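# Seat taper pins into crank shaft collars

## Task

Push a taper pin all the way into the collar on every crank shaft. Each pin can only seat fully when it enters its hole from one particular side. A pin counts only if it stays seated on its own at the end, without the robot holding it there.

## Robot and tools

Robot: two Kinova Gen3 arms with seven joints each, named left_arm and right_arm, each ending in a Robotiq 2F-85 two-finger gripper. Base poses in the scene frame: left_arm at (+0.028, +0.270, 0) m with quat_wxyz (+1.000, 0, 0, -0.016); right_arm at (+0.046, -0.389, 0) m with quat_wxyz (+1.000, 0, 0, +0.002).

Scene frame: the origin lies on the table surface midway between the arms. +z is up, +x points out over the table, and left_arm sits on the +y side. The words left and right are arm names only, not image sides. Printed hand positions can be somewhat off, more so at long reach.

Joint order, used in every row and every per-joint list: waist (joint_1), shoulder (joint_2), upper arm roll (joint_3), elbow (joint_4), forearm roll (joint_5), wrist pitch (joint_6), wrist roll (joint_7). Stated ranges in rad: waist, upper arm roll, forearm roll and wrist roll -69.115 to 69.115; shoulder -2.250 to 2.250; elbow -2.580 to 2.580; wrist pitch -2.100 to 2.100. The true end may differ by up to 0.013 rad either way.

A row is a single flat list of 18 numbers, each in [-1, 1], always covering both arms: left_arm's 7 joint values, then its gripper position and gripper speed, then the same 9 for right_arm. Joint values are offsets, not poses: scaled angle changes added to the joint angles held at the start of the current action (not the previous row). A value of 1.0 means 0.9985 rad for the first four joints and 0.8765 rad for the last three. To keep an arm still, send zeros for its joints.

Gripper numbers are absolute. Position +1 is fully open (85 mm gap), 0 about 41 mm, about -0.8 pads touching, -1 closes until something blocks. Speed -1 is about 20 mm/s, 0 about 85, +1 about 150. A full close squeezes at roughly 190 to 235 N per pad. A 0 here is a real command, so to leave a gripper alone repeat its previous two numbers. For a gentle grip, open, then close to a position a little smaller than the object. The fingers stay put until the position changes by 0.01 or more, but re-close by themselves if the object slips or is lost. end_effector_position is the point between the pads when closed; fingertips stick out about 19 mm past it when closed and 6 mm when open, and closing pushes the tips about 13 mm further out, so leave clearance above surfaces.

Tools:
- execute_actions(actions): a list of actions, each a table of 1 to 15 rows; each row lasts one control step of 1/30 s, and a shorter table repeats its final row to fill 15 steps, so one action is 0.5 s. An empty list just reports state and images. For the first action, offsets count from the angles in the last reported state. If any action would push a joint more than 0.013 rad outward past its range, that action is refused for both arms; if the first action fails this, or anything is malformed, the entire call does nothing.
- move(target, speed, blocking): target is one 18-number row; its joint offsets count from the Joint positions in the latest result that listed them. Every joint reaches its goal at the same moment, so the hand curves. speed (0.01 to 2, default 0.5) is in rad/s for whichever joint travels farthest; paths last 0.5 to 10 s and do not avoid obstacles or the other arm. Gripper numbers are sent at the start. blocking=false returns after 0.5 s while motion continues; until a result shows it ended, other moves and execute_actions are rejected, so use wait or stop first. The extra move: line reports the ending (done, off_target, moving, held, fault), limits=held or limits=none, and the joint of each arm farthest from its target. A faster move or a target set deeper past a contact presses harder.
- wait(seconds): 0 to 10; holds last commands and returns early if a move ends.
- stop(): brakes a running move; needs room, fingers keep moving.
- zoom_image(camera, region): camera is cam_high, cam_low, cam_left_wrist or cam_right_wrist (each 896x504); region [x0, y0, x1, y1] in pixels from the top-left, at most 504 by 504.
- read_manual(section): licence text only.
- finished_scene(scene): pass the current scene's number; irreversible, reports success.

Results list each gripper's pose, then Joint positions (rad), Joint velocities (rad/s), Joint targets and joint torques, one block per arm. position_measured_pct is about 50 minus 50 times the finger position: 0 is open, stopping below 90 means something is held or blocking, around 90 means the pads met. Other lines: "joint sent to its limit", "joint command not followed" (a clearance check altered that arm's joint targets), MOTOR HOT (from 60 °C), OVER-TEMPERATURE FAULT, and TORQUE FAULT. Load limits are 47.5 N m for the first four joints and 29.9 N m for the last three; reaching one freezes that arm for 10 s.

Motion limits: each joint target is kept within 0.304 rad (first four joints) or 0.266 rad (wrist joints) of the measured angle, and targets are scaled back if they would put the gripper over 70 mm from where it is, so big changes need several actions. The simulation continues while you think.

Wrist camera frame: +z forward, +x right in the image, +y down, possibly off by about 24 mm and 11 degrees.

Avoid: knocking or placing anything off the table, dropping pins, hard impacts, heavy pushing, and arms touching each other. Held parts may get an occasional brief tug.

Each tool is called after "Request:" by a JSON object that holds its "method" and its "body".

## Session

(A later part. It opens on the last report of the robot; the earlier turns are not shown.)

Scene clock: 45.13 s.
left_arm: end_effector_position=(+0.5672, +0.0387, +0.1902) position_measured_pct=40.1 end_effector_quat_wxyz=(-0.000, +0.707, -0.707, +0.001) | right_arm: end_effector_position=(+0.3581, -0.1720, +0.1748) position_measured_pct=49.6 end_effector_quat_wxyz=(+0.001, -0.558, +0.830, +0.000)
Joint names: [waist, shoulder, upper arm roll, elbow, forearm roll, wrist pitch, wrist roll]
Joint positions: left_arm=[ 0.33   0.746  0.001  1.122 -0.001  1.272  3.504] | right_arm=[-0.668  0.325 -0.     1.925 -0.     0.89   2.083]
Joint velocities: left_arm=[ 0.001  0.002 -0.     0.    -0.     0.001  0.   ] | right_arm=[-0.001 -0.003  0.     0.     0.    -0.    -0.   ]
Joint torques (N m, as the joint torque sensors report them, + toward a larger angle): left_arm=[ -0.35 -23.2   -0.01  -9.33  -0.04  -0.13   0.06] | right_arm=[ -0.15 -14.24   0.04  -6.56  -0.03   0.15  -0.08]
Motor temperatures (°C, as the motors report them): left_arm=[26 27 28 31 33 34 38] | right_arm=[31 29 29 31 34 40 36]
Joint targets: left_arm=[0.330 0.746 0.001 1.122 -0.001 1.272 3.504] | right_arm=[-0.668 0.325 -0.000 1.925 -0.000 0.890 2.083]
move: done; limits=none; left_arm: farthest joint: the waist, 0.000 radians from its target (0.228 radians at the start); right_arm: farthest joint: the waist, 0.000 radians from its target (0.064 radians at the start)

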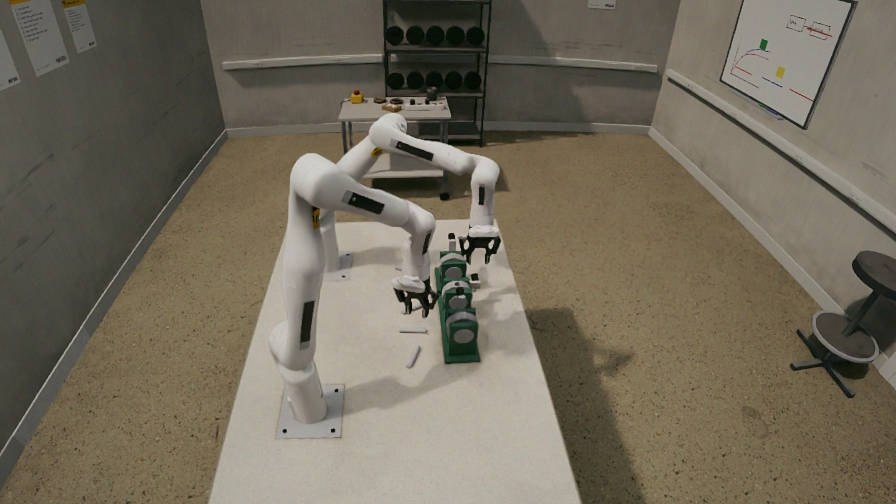

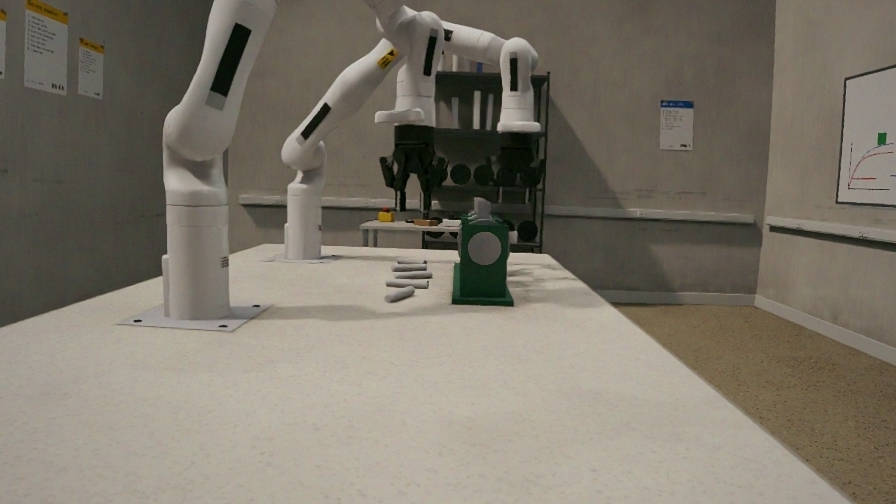

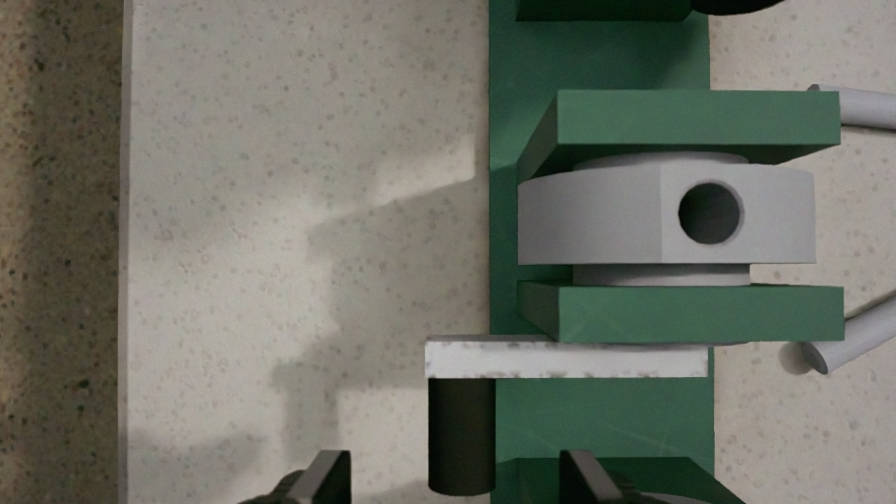

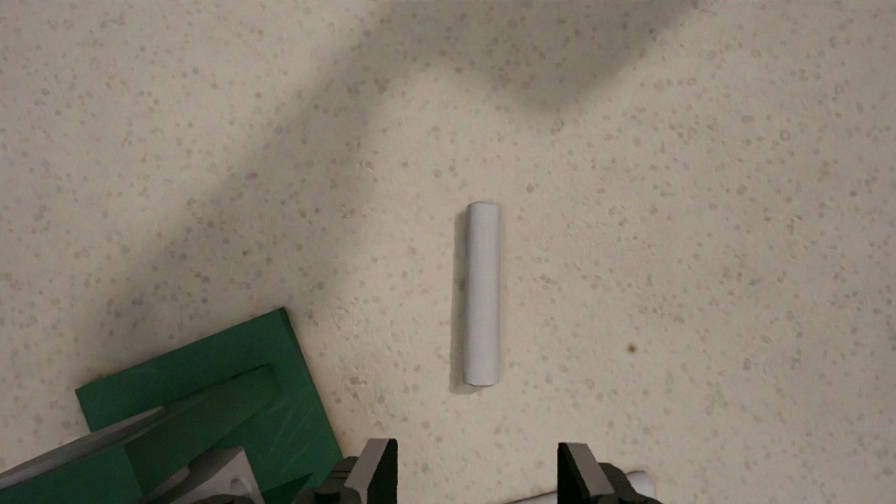

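Request:
{"method": "move", "body": {"target": [0,0.084,0,0.126,0,-0.238,0,0.2,0.5,0,0.20,0,0.16,0,-0.41,0,0,1], "speed": 0.5}}

Request:
{"method": "move", "body": {"target": [0,0,0,0,0,0,0,-0.38,0,0,0.112,0,0.023,0,-0.152,0,0,1], "speed": 0.3}}

Scene clock: 46.77 s.
left_arm: end_effector_position=(+0.5661, +0.0391, +0.1047) position_measured_pct=40.1 end_effector_quat_wxyz=(-0.000, +0.707, -0.708, +0.000) | right_arm: end_effector_position=(+0.3514, -0.1773, +0.0669) position_measured_pct=49.6 end_effector_quat_wxyz=(+0.001, -0.557, +0.830, +0.000)
Joint names: [waist, shoulder, upper arm roll, elbow, forearm roll, wrist pitch, wrist roll]
Joint positions: left_arm=[ 0.33   0.83   0.001  1.248 -0.001  1.063  3.504] | right_arm=[-0.668  0.524 -0.     2.085 -0.     0.53   2.083]
Joint velocities: left_arm=[ 0.001  0.    -0.001  0.    -0.     0.001 -0.   ] | right_arm=[-0.     0.005  0.    -0.     0.     0.001 -0.   ]
Joint torques (N m, as the joint torque sensors report them, + toward a larger angle): left_arm=[  0.14 -23.65   0.07  -8.23  -0.02  -0.26   0.05] | right_arm=[  0.1  -15.19   0.5   -4.22   0.22   0.1   -0.14]
Motor temperatures (°C, as the motors report them): left_arm=[26 27 28 31 33 34 38] | right_arm=[31 29 29 31 34 40 36]
Joint targets: left_arm=[0.330 0.830 0.001 1.248 -0.001 1.063 3.504] | right_arm=[-0.668 0.525 -0.000 2.085 -0.000 0.530 2.083]
move: done; limits=none; left_arm: farthest joint: the waist, 0.000 radians from its target (0.000 radians at the start); right_arm: farthest joint: the waist, 0.000 radians from its target (0.000 radians at the start)

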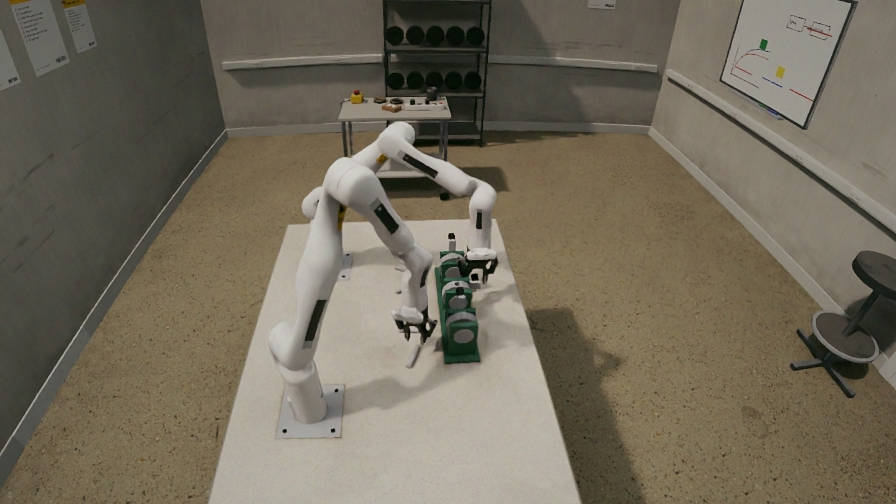

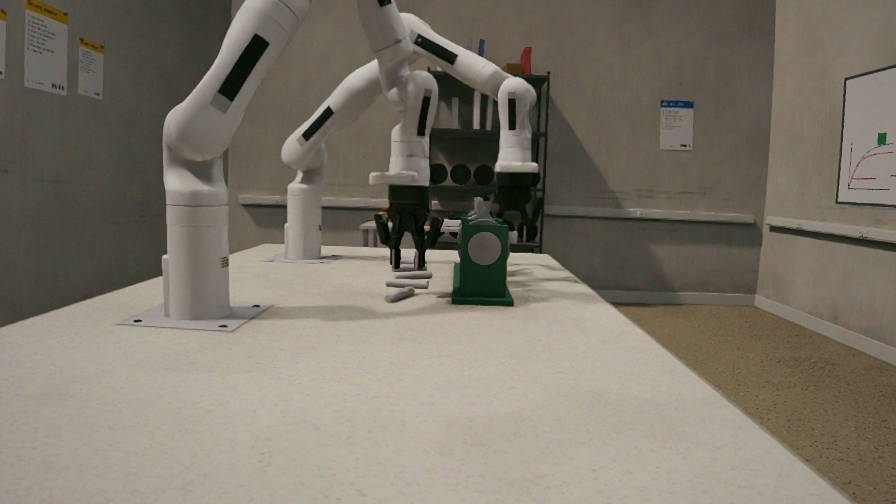

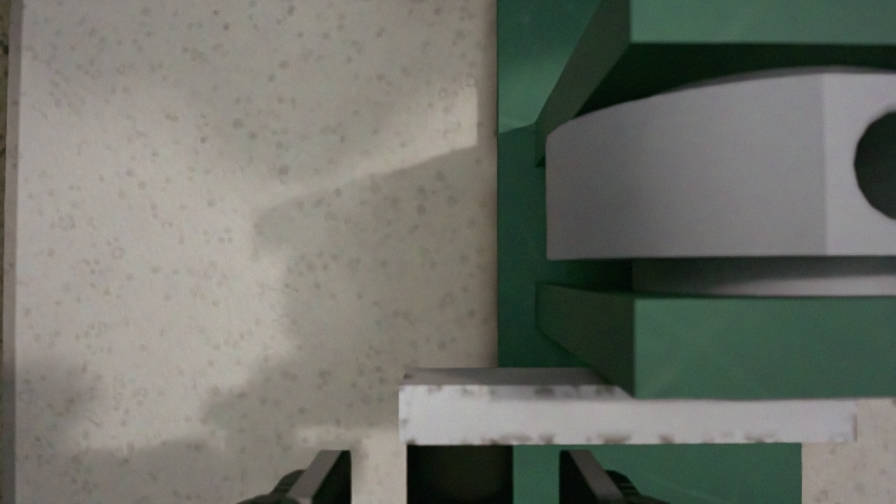

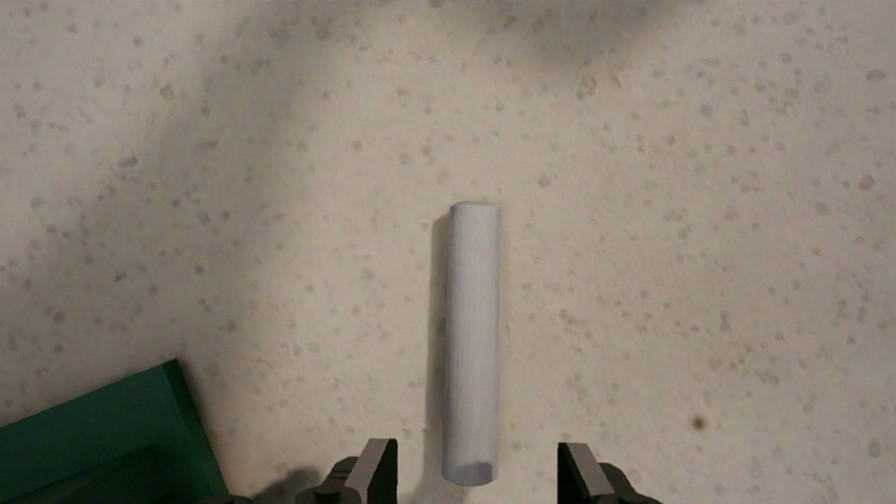

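Scene clock: 47.63 s.
left_arm: end_effector_position=(+0.5651, +0.0390, +0.1043) position_measured_pct=67.5 end_effector_quat_wxyz=(+0.001, +0.707, -0.708, -0.001) | right_arm: end_effector_position=(+0.3523, -0.1767, +0.0223) position_measured_pct=49.6 end_effector_quat_wxyz=(+0.001, -0.557, +0.830, +0.000)
Joint names: [waist, shoulder, upper arm roll, elbow, forearm roll, wrist pitch, wrist roll]
Joint positions: left_arm=[ 0.33   0.83   0.001  1.249 -0.001  1.064  3.504] | right_arm=[-0.668  0.636 -0.     2.108 -0.     0.397  2.083]
Joint velocities: left_arm=[ 0.001  0.    -0.001  0.     0.    -0.001 -0.   ] | right_arm=[-0.     0.003 -0.     0.001 -0.     0.     0.   ]
Joint torques (N m, as the joint torque sensors report them, + toward a larger angle): left_arm=[ -0.19 -23.45   0.09  -8.72   0.23  -0.82  -0.41] | right_arm=[ -0.39 -16.04   0.38  -2.91   0.05   0.05   0.02]
Motor temperatures (°C, as the motors report them): left_arm=[26 27 28 31 33 34 38] | right_arm=[31 29 29 31 34 40 36]
Joint targets: left_arm=[0.330 0.830 0.001 1.248 -0.001 1.063 3.504] | right_arm=[-0.668 0.636 -0.000 2.108 -0.000 0.397 2.083]
move: done; limits=none; left_arm: farthest joint: the elbow, 0.001 radians from its target (0.000 radians at the start); right_arm: farthest joint: the waist, 0.000 radians from its target (0.000 radians at the start)

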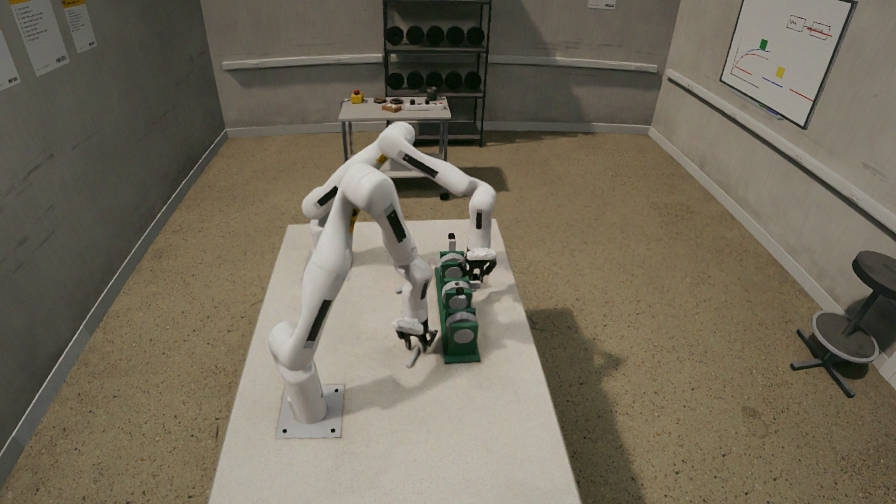

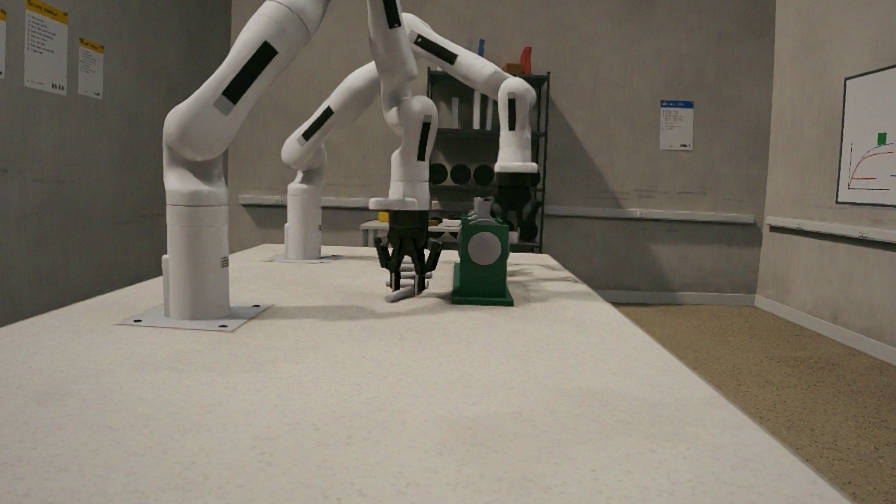

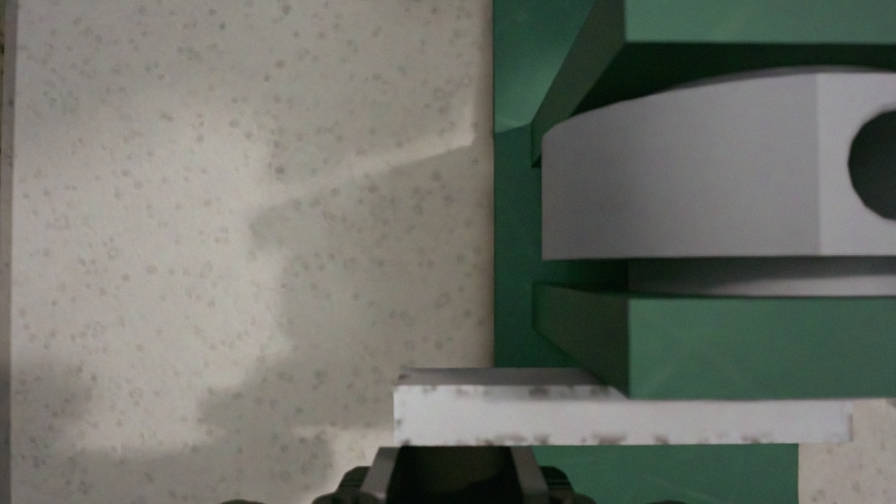

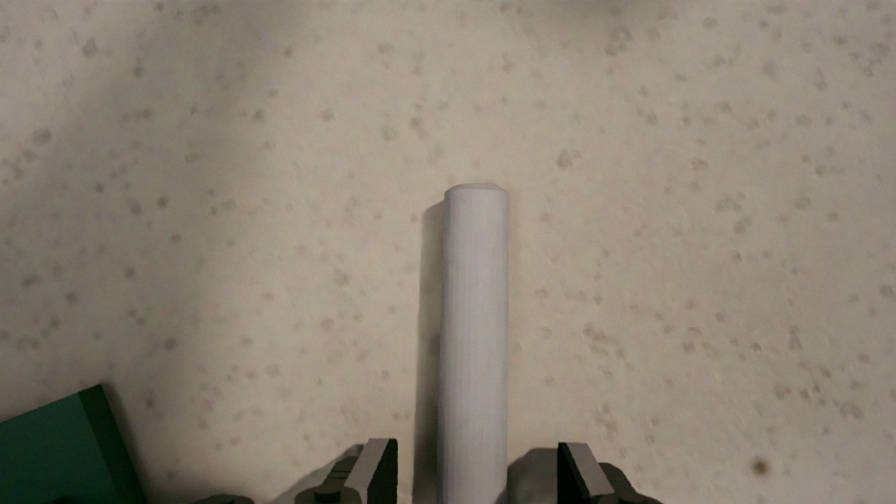

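Request:
{"method": "move", "body": {"target": [0.0065,-0.0637,0,0.005,0,0.0655,0.007,-0.38,0,0,0,0,0,0,0,0,-1,0.5], "speed": 0.2}}

Request:
{"method": "move", "body": {"target": [0.0167,-0.082,0,0.067,0,0.0147,0.019,-0.38,0,0,-0.182,0,-0.07,0,0.287,0,-1,0.5], "speed": 0.4}}

Scene clock: 49.63 s.
left_arm: end_effector_position=(+0.5554, +0.0391, +0.1393) position_measured_pct=67.5 end_effector_quat_wxyz=(-0.000, +0.707, -0.708, +0.000) | right_arm: end_effector_position=(+0.3524, -0.1767, +0.0227) position_measured_pct=77.4 end_effector_quat_wxyz=(+0.001, -0.557, +0.830, +0.000)
Joint names: [waist, shoulder, upper arm roll, elbow, forearm roll, wrist pitch, wrist roll]
Joint positions: left_arm=[ 0.336  0.768  0.001  1.253 -0.001  1.12   3.51 ] | right_arm=[-0.668  0.635 -0.     2.108 -0.     0.397  2.083]
Joint velocities: left_arm=[ 0.001 -0.003  0.001  0.002  0.     0.001  0.   ] | right_arm=[ 0.    -0.001  0.002 -0.001 -0.     0.001  0.   ]
Joint torques (N m, as the joint torque sensors report them, + toward a larger angle): left_arm=[  0.16 -23.67   0.33  -7.65   0.17   0.95  -0.03] | right_arm=[ -0.15 -15.18   0.03  -2.5    0.12  -0.11  -0.25]
Motor temperatures (°C, as the motors report them): left_arm=[26 27 28 31 33 34 38] | right_arm=[31 29 29 31 34 40 36]
Joint targets: left_arm=[0.337 0.767 0.001 1.254 -0.001 1.122 3.510] | right_arm=[-0.668 0.636 -0.000 2.108 -0.000 0.397 2.083]
move: done; limits=none; left_arm: farthest joint: the shoulder, 0.002 radians from its target (0.064 radians at the start); right_arm: farthest joint: the shoulder, 0.001 radians from its target (0.000 radians at the start)

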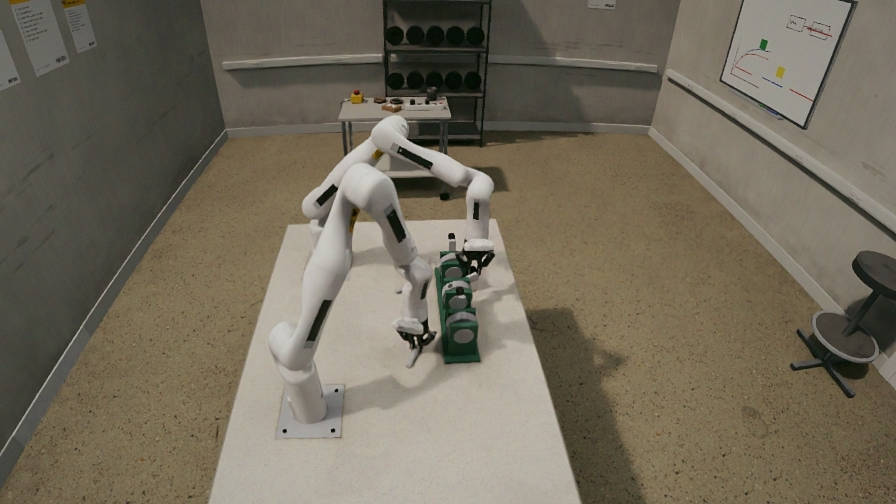

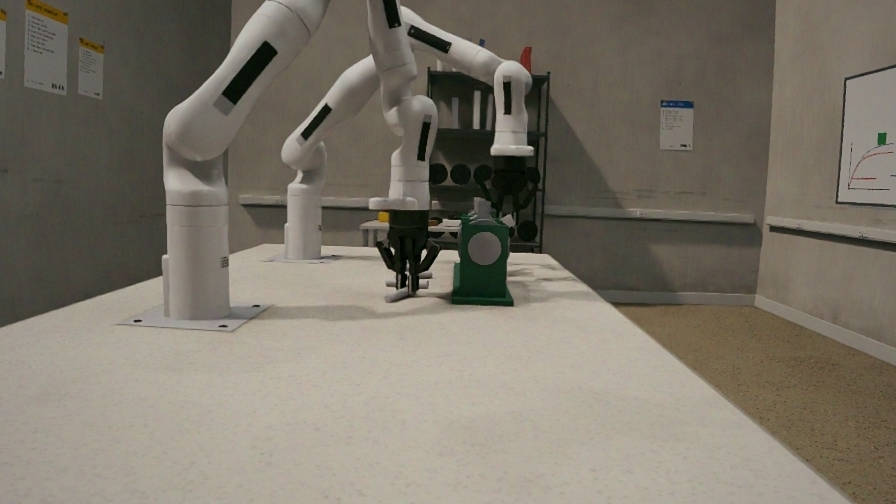

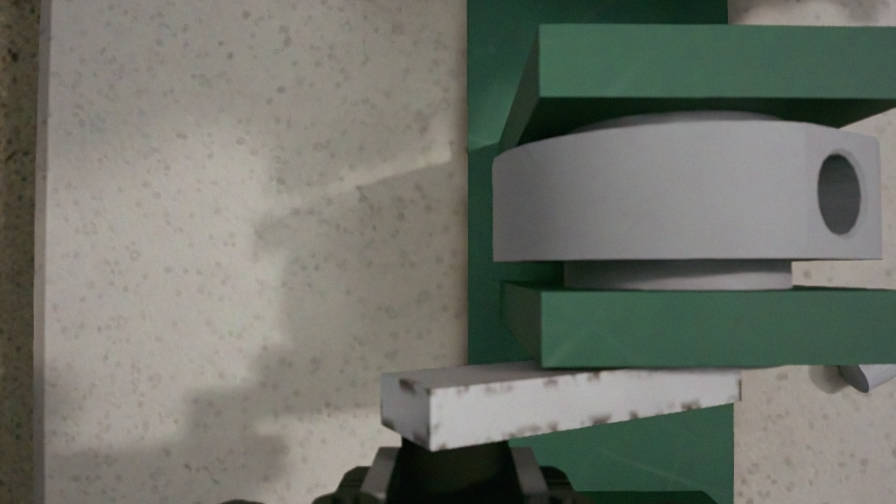

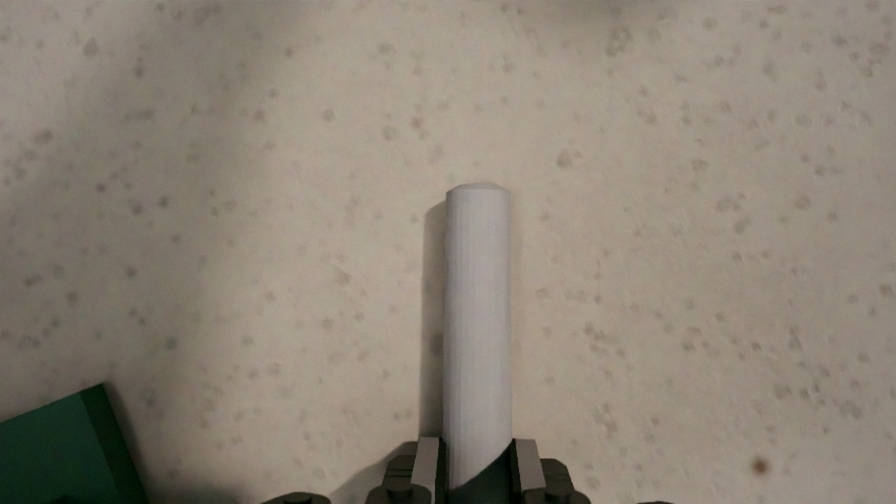

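Scene clock: 50.73 s.
left_arm: end_effector_position=(+0.5299, +0.0392, +0.1649) position_measured_pct=67.5 end_effector_quat_wxyz=(-0.000, +0.707, -0.708, +0.000) | right_arm: end_effector_position=(+0.3546, -0.1749, +0.1016) position_measured_pct=77.4 end_effector_quat_wxyz=(+0.001, -0.557, +0.830, +0.000)
Joint names: [waist, shoulder, upper arm roll, elbow, forearm roll, wrist pitch, wrist roll]
Joint positions: left_arm=[ 0.353  0.689  0.001  1.321 -0.001  1.132  3.527] | right_arm=[-0.668  0.453 -0.     2.038 -0.     0.649  2.083]
Joint velocities: left_arm=[-0.    -0.001 -0.002  0.     0.     0.001  0.   ] | right_arm=[ 0.    -0.002  0.    -0.001 -0.     0.     0.   ]
Joint torques (N m, as the joint torque sensors report them, + toward a larger angle): left_arm=[ -0.25 -23.55  -0.35  -8.75  -0.14   0.21  -0.28] | right_arm=[ -0.33 -15.22   0.48  -5.62   0.19   0.19   0.14]
Motor temperatures (°C, as the motors report them): left_arm=[26 27 28 31 33 34 38] | right_arm=[31 29 29 31 34 40 36]
Joint targets: left_arm=[0.353 0.686 0.001 1.320 -0.001 1.133 3.527] | right_arm=[-0.668 0.453 -0.000 2.038 -0.000 0.649 2.083]
move: done; limits=none; left_arm: farthest joint: the shoulder, 0.002 radians from its target (0.082 radians at the start); right_arm: farthest joint: the waist, 0.000 radians from its target (0.000 radians at the start)

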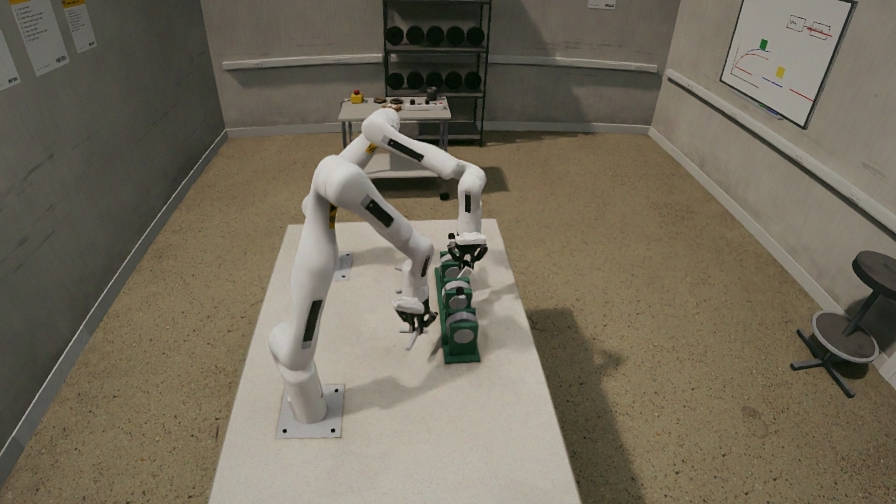

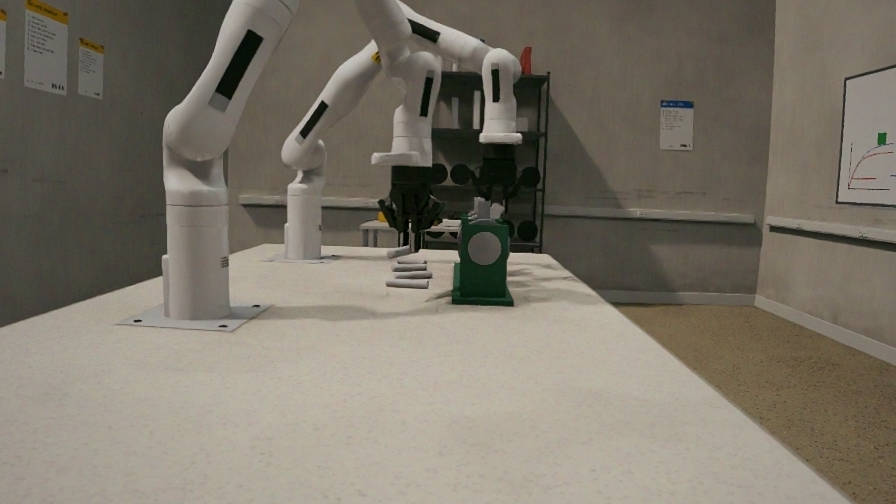

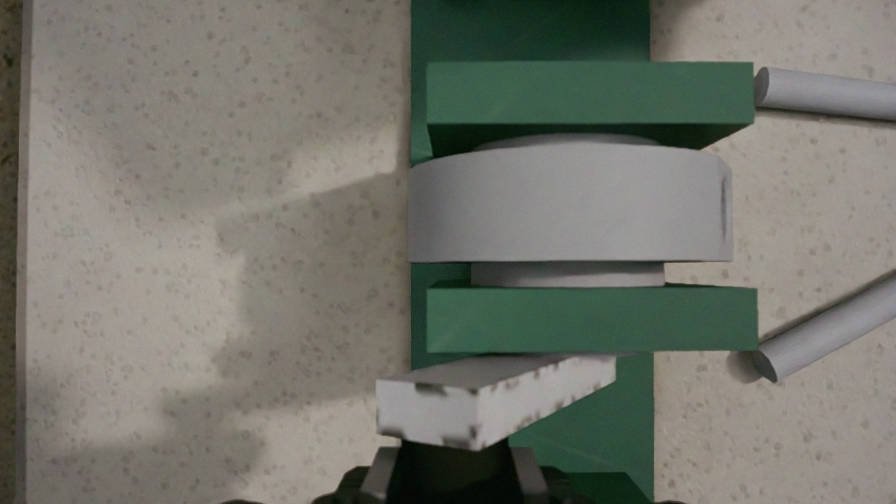

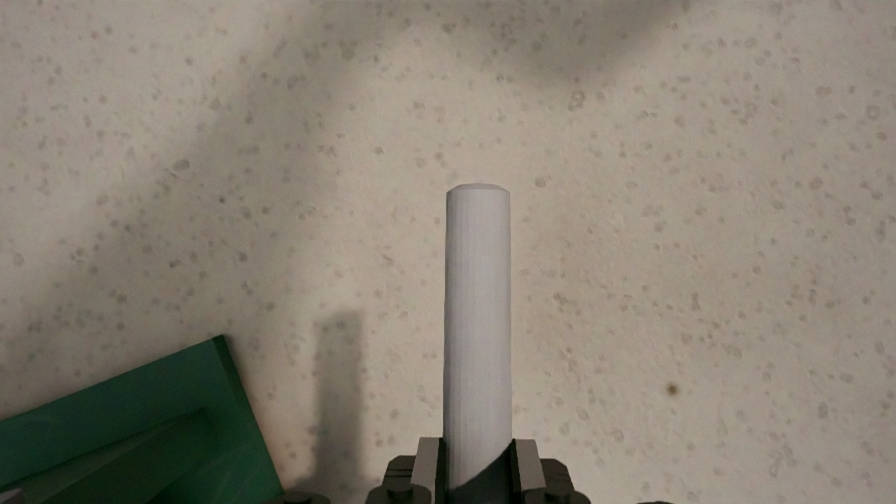

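Request:
{"method": "move", "body": {"target": [0.0262,-0.0835,0,0.1195,0,-0.042,0.030,-0.38,0,0.1,-0.16,0,-0.2,0,0.41,-0.5,-1,0.5], "speed": 0.55}}

Scene clock: 52.07 s.
left_arm: end_effector_position=(+0.4938, +0.0392, +0.1742) position_measured_pct=67.5 end_effector_quat_wxyz=(+0.000, +0.707, -0.708, -0.000) | right_arm: end_effector_position=(+0.3855, -0.1994, +0.2089) position_measured_pct=77.4 end_effector_quat_wxyz=(+0.001, -0.317, +0.948, +0.000)
Joint names: [waist, shoulder, upper arm roll, elbow, forearm roll, wrist pitch, wrist roll]
Joint positions: left_arm=[ 0.379  0.608  0.001  1.44  -0.001  1.093  3.553] | right_arm=[-0.568  0.294 -0.     1.838 -0.     1.008  1.644]
Joint velocities: left_arm=[ 0.    -0.001  0.     0.001  0.    -0.    -0.   ] | right_arm=[ 0.003 -0.004 -0.    -0.     0.    -0.001  0.   ]
Joint torques (N m, as the joint torque sensors report them, + toward a larger angle): left_arm=[  0.02 -22.69   0.01  -8.58  -0.12   1.02  -0.23] | right_arm=[ -0.41 -14.6    0.3   -7.58   0.28   0.18  -0.13]
Motor temperatures (°C, as the motors report them): left_arm=[26 27 28 31 33 34 38] | right_arm=[31 29 29 31 34 40 36]
Joint targets: left_arm=[0.379 0.605 0.001 1.440 -0.001 1.095 3.553] | right_arm=[-0.568 0.293 -0.000 1.838 -0.000 1.008 1.644]
move: done; limits=none; left_arm: farthest joint: the shoulder, 0.003 radians from its target (0.083 radians at the start); right_arm: farthest joint: the shoulder, 0.001 radians from its target (0.160 radians at the start)

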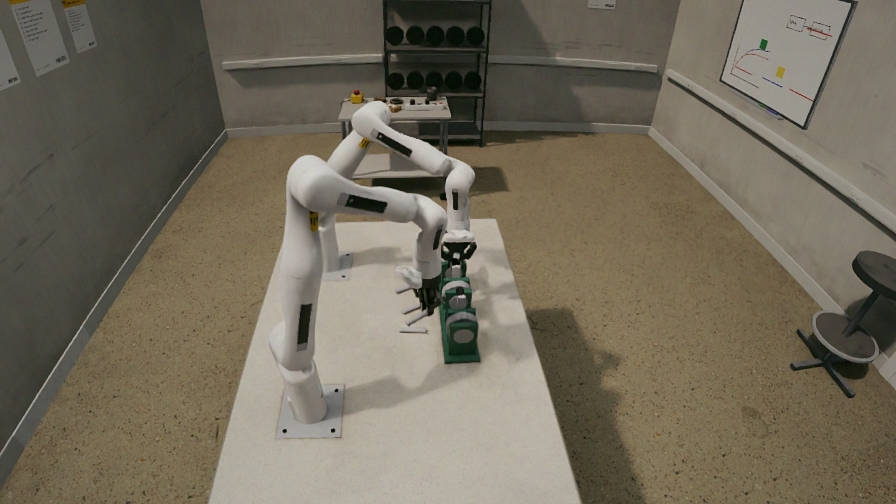

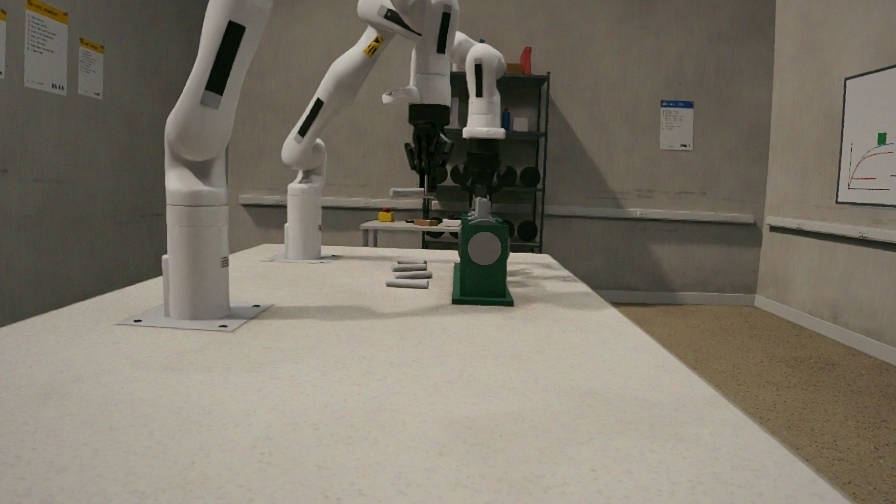

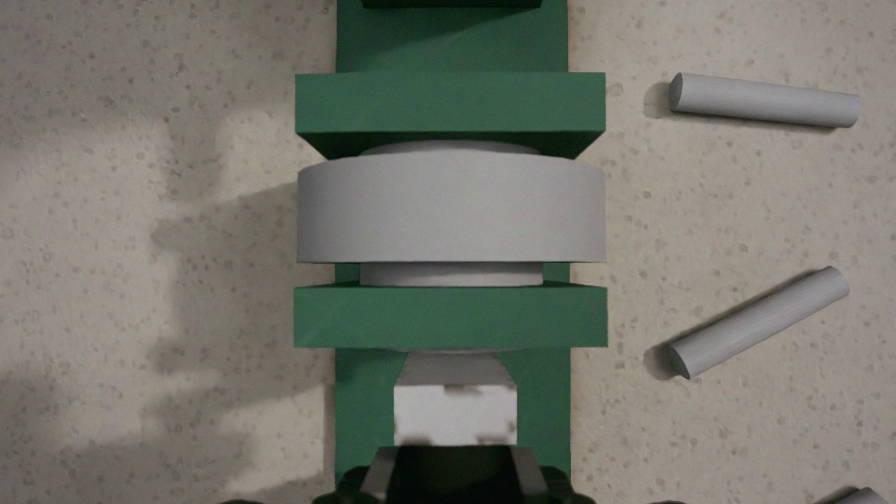

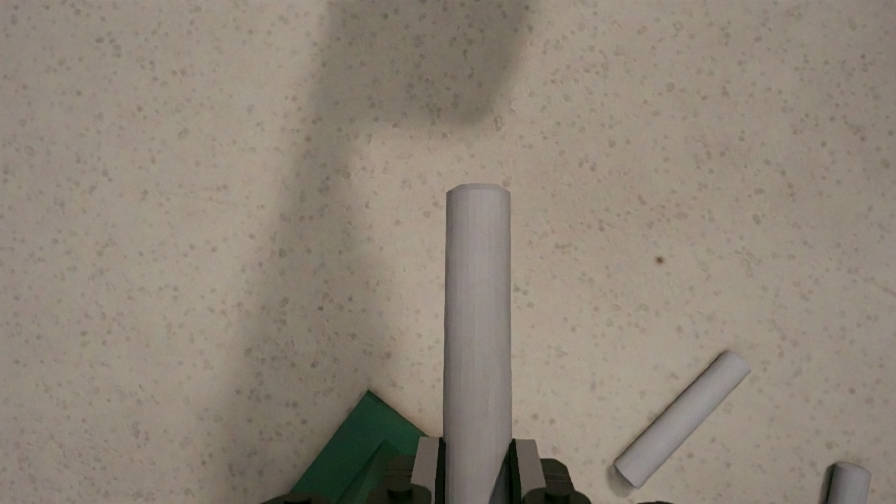

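Request:
{"method": "move", "body": {"target": [0,-0.052,0,-0.075,0,0.145,0,0.3,1,0.18,0.5385,0,-0.9504,0,0.471,-0.531,-1,0.5], "speed": 0.8}}

Request:
{"method": "move", "body": {"target": [0.04,-0.3,0,0.6,0,-0.34,1,0,1,0,0.0757,0,0.1685,0,-0.278,0,-1,0.5], "speed": 0.9}}

Scene clock: 55.07 s.
left_arm: end_effector_position=(+0.4917, +0.0402, +0.2227) position_measured_pct=34.9 end_effector_quat_wxyz=(+0.000, +0.707, -0.708, -0.000) | right_arm: end_effector_position=(+0.6295, -0.1742, +0.2102) position_measured_pct=77.4 end_effector_quat_wxyz=(-0.000, +0.000, +1.000, +0.000)
Joint names: [waist, shoulder, upper arm roll, elbow, forearm roll, wrist pitch, wrist roll]
Joint positions: left_arm=[ 0.379  0.556  0.001  1.365 -0.001  1.22   3.553] | right_arm=[-0.388  0.831 -0.     0.889 -0.     1.421  1.179]
Joint velocities: left_arm=[ 0.    -0.    -0.    -0.     0.    -0.003  0.   ] | right_arm=[ 0.001  0.001  0.    -0.     0.     0.001  0.   ]
Joint torques (N m, as the joint torque sensors report them, + toward a larger angle): left_arm=[  0.06 -19.47  -0.41  -8.92   0.04  -0.02  -0.31] | right_arm=[ -0.11 -25.95   0.29  -9.11  -0.16   0.28  -0.03]
Motor temperatures (°C, as the motors report them): left_arm=[26 27 28 31 33 34 38] | right_arm=[31 29 29 31 34 40 36]
Joint targets: left_arm=[0.379 0.556 0.001 1.365 -0.001 1.220 3.553] | right_arm=[-0.388 0.832 -0.000 0.889 -0.000 1.421 1.179]
move: done; limits=none; left_arm: farthest joint: the waist, 0.000 radians from its target (0.000 radians at the start); right_arm: farthest joint: the waist, 0.000 radians from its target (0.180 radians at the start)

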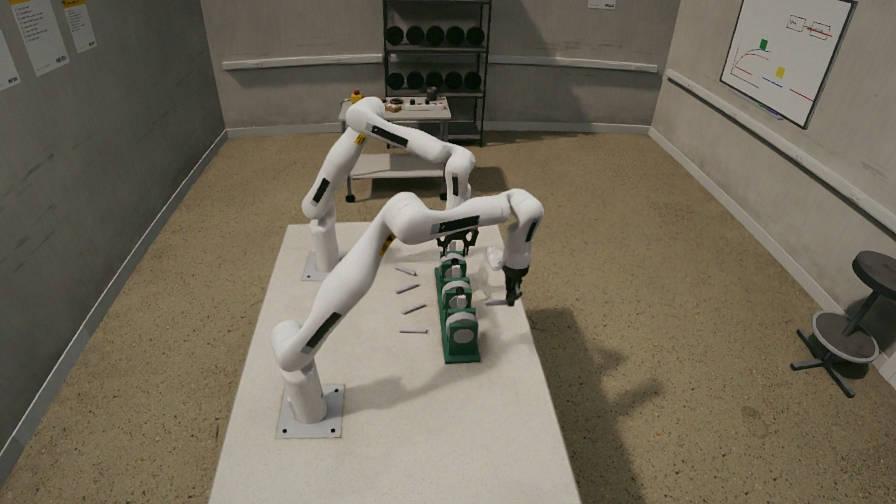

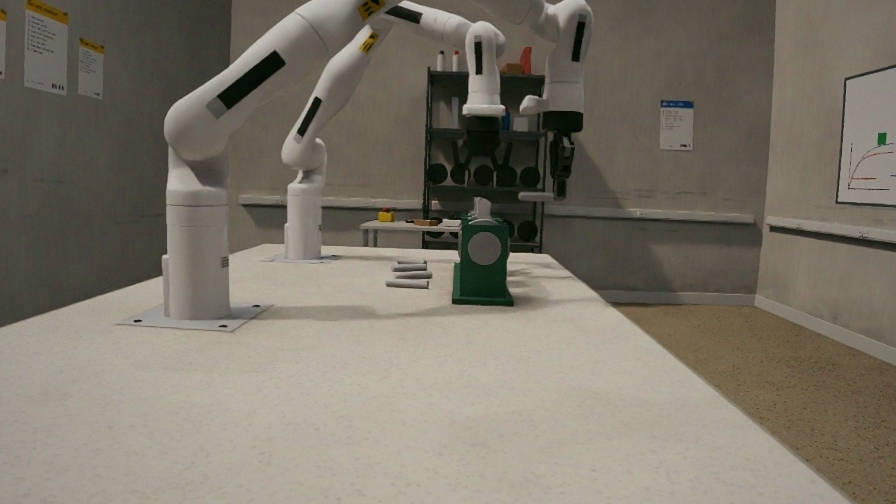

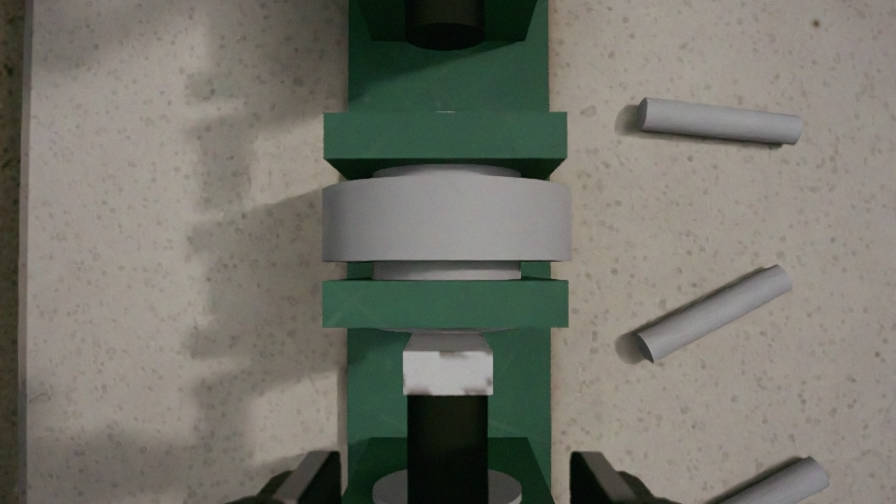

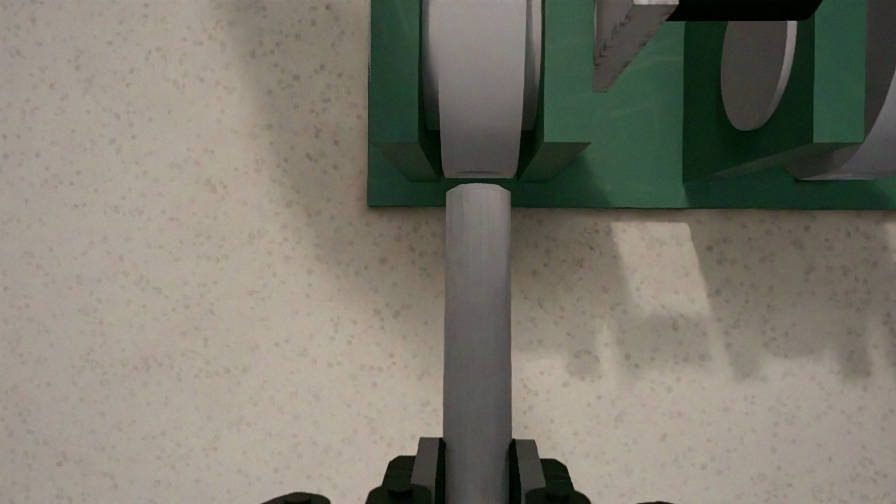

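Scene clock: 56.63 s.
left_arm: end_effector_position=(+0.3374, +0.0921, +0.1900) position_measured_pct=49.6 end_effector_quat_wxyz=(-0.000, +0.933, -0.360, -0.001) | right_arm: end_effector_position=(+0.6295, -0.1742, +0.1122) position_measured_pct=77.4 end_effector_quat_wxyz=(-0.000, +0.000, +1.000, +0.000)
Joint names: [waist, shoulder, upper arm roll, elbow, forearm roll, wrist pitch, wrist roll]
Joint positions: left_arm=[ 0.419  0.257  0.001  1.965 -0.001  0.922  4.429] | right_arm=[-0.388  0.907 -0.     1.057 -0.     1.178  1.179]
Joint velocities: left_arm=[ 0.001 -0.002 -0.     0.    -0.    -0.001 -0.   ] | right_arm=[-0.    -0.001 -0.     0.     0.     0.    -0.   ]
Joint torques (N m, as the joint torque sensors report them, + toward a larger angle): left_arm=[ -0.27 -13.09  -0.03  -7.31  -0.14  -0.37   0.13] | right_arm=[ -0.32 -26.2    0.41  -8.5    0.12   0.22   0.35]
Motor temperatures (°C, as the motors report them): left_arm=[26 27 28 31 33 34 38] | right_arm=[31 29 29 31 34 40 36]
Joint targets: left_arm=[0.419 0.257 0.001 1.965 -0.001 0.922 4.429] | right_arm=[-0.388 0.907 -0.000 1.057 -0.000 1.178 1.179]
move: done; limits=none; left_arm: farthest joint: the shoulder, 0.001 radians from its target (0.300 radians at the start); right_arm: farthest joint: the waist, 0.000 radians from its target (0.000 radians at the start)

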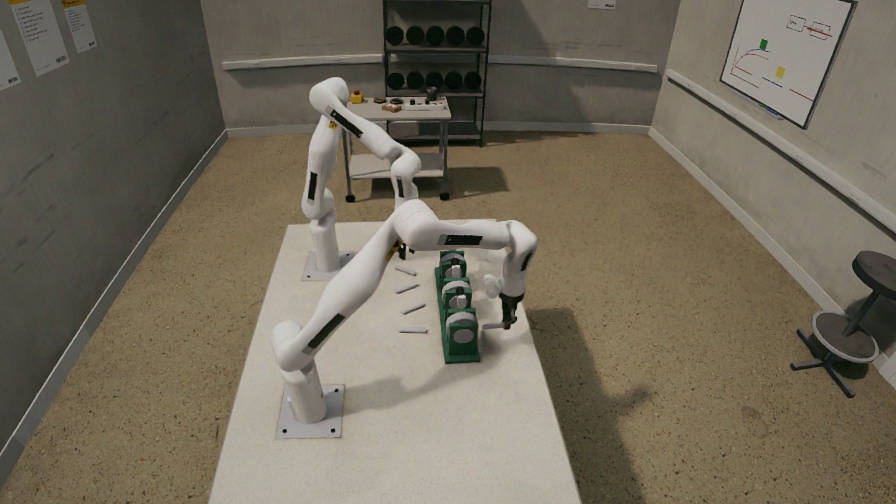

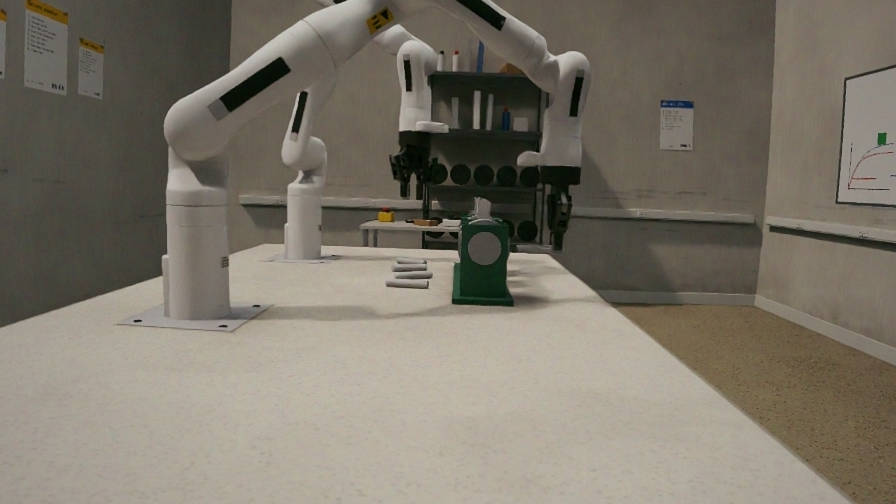

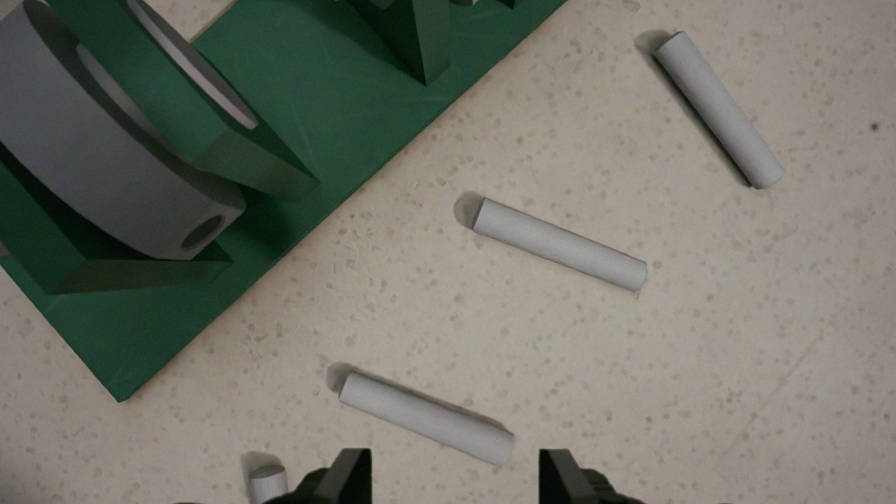

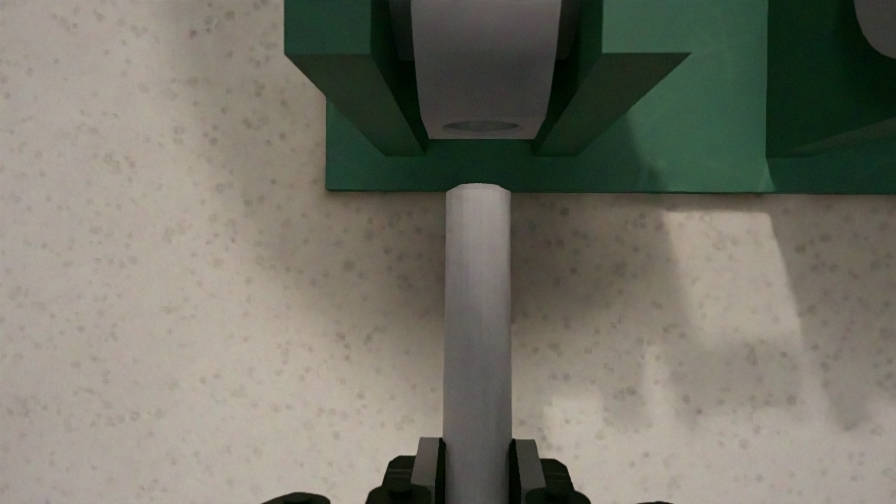

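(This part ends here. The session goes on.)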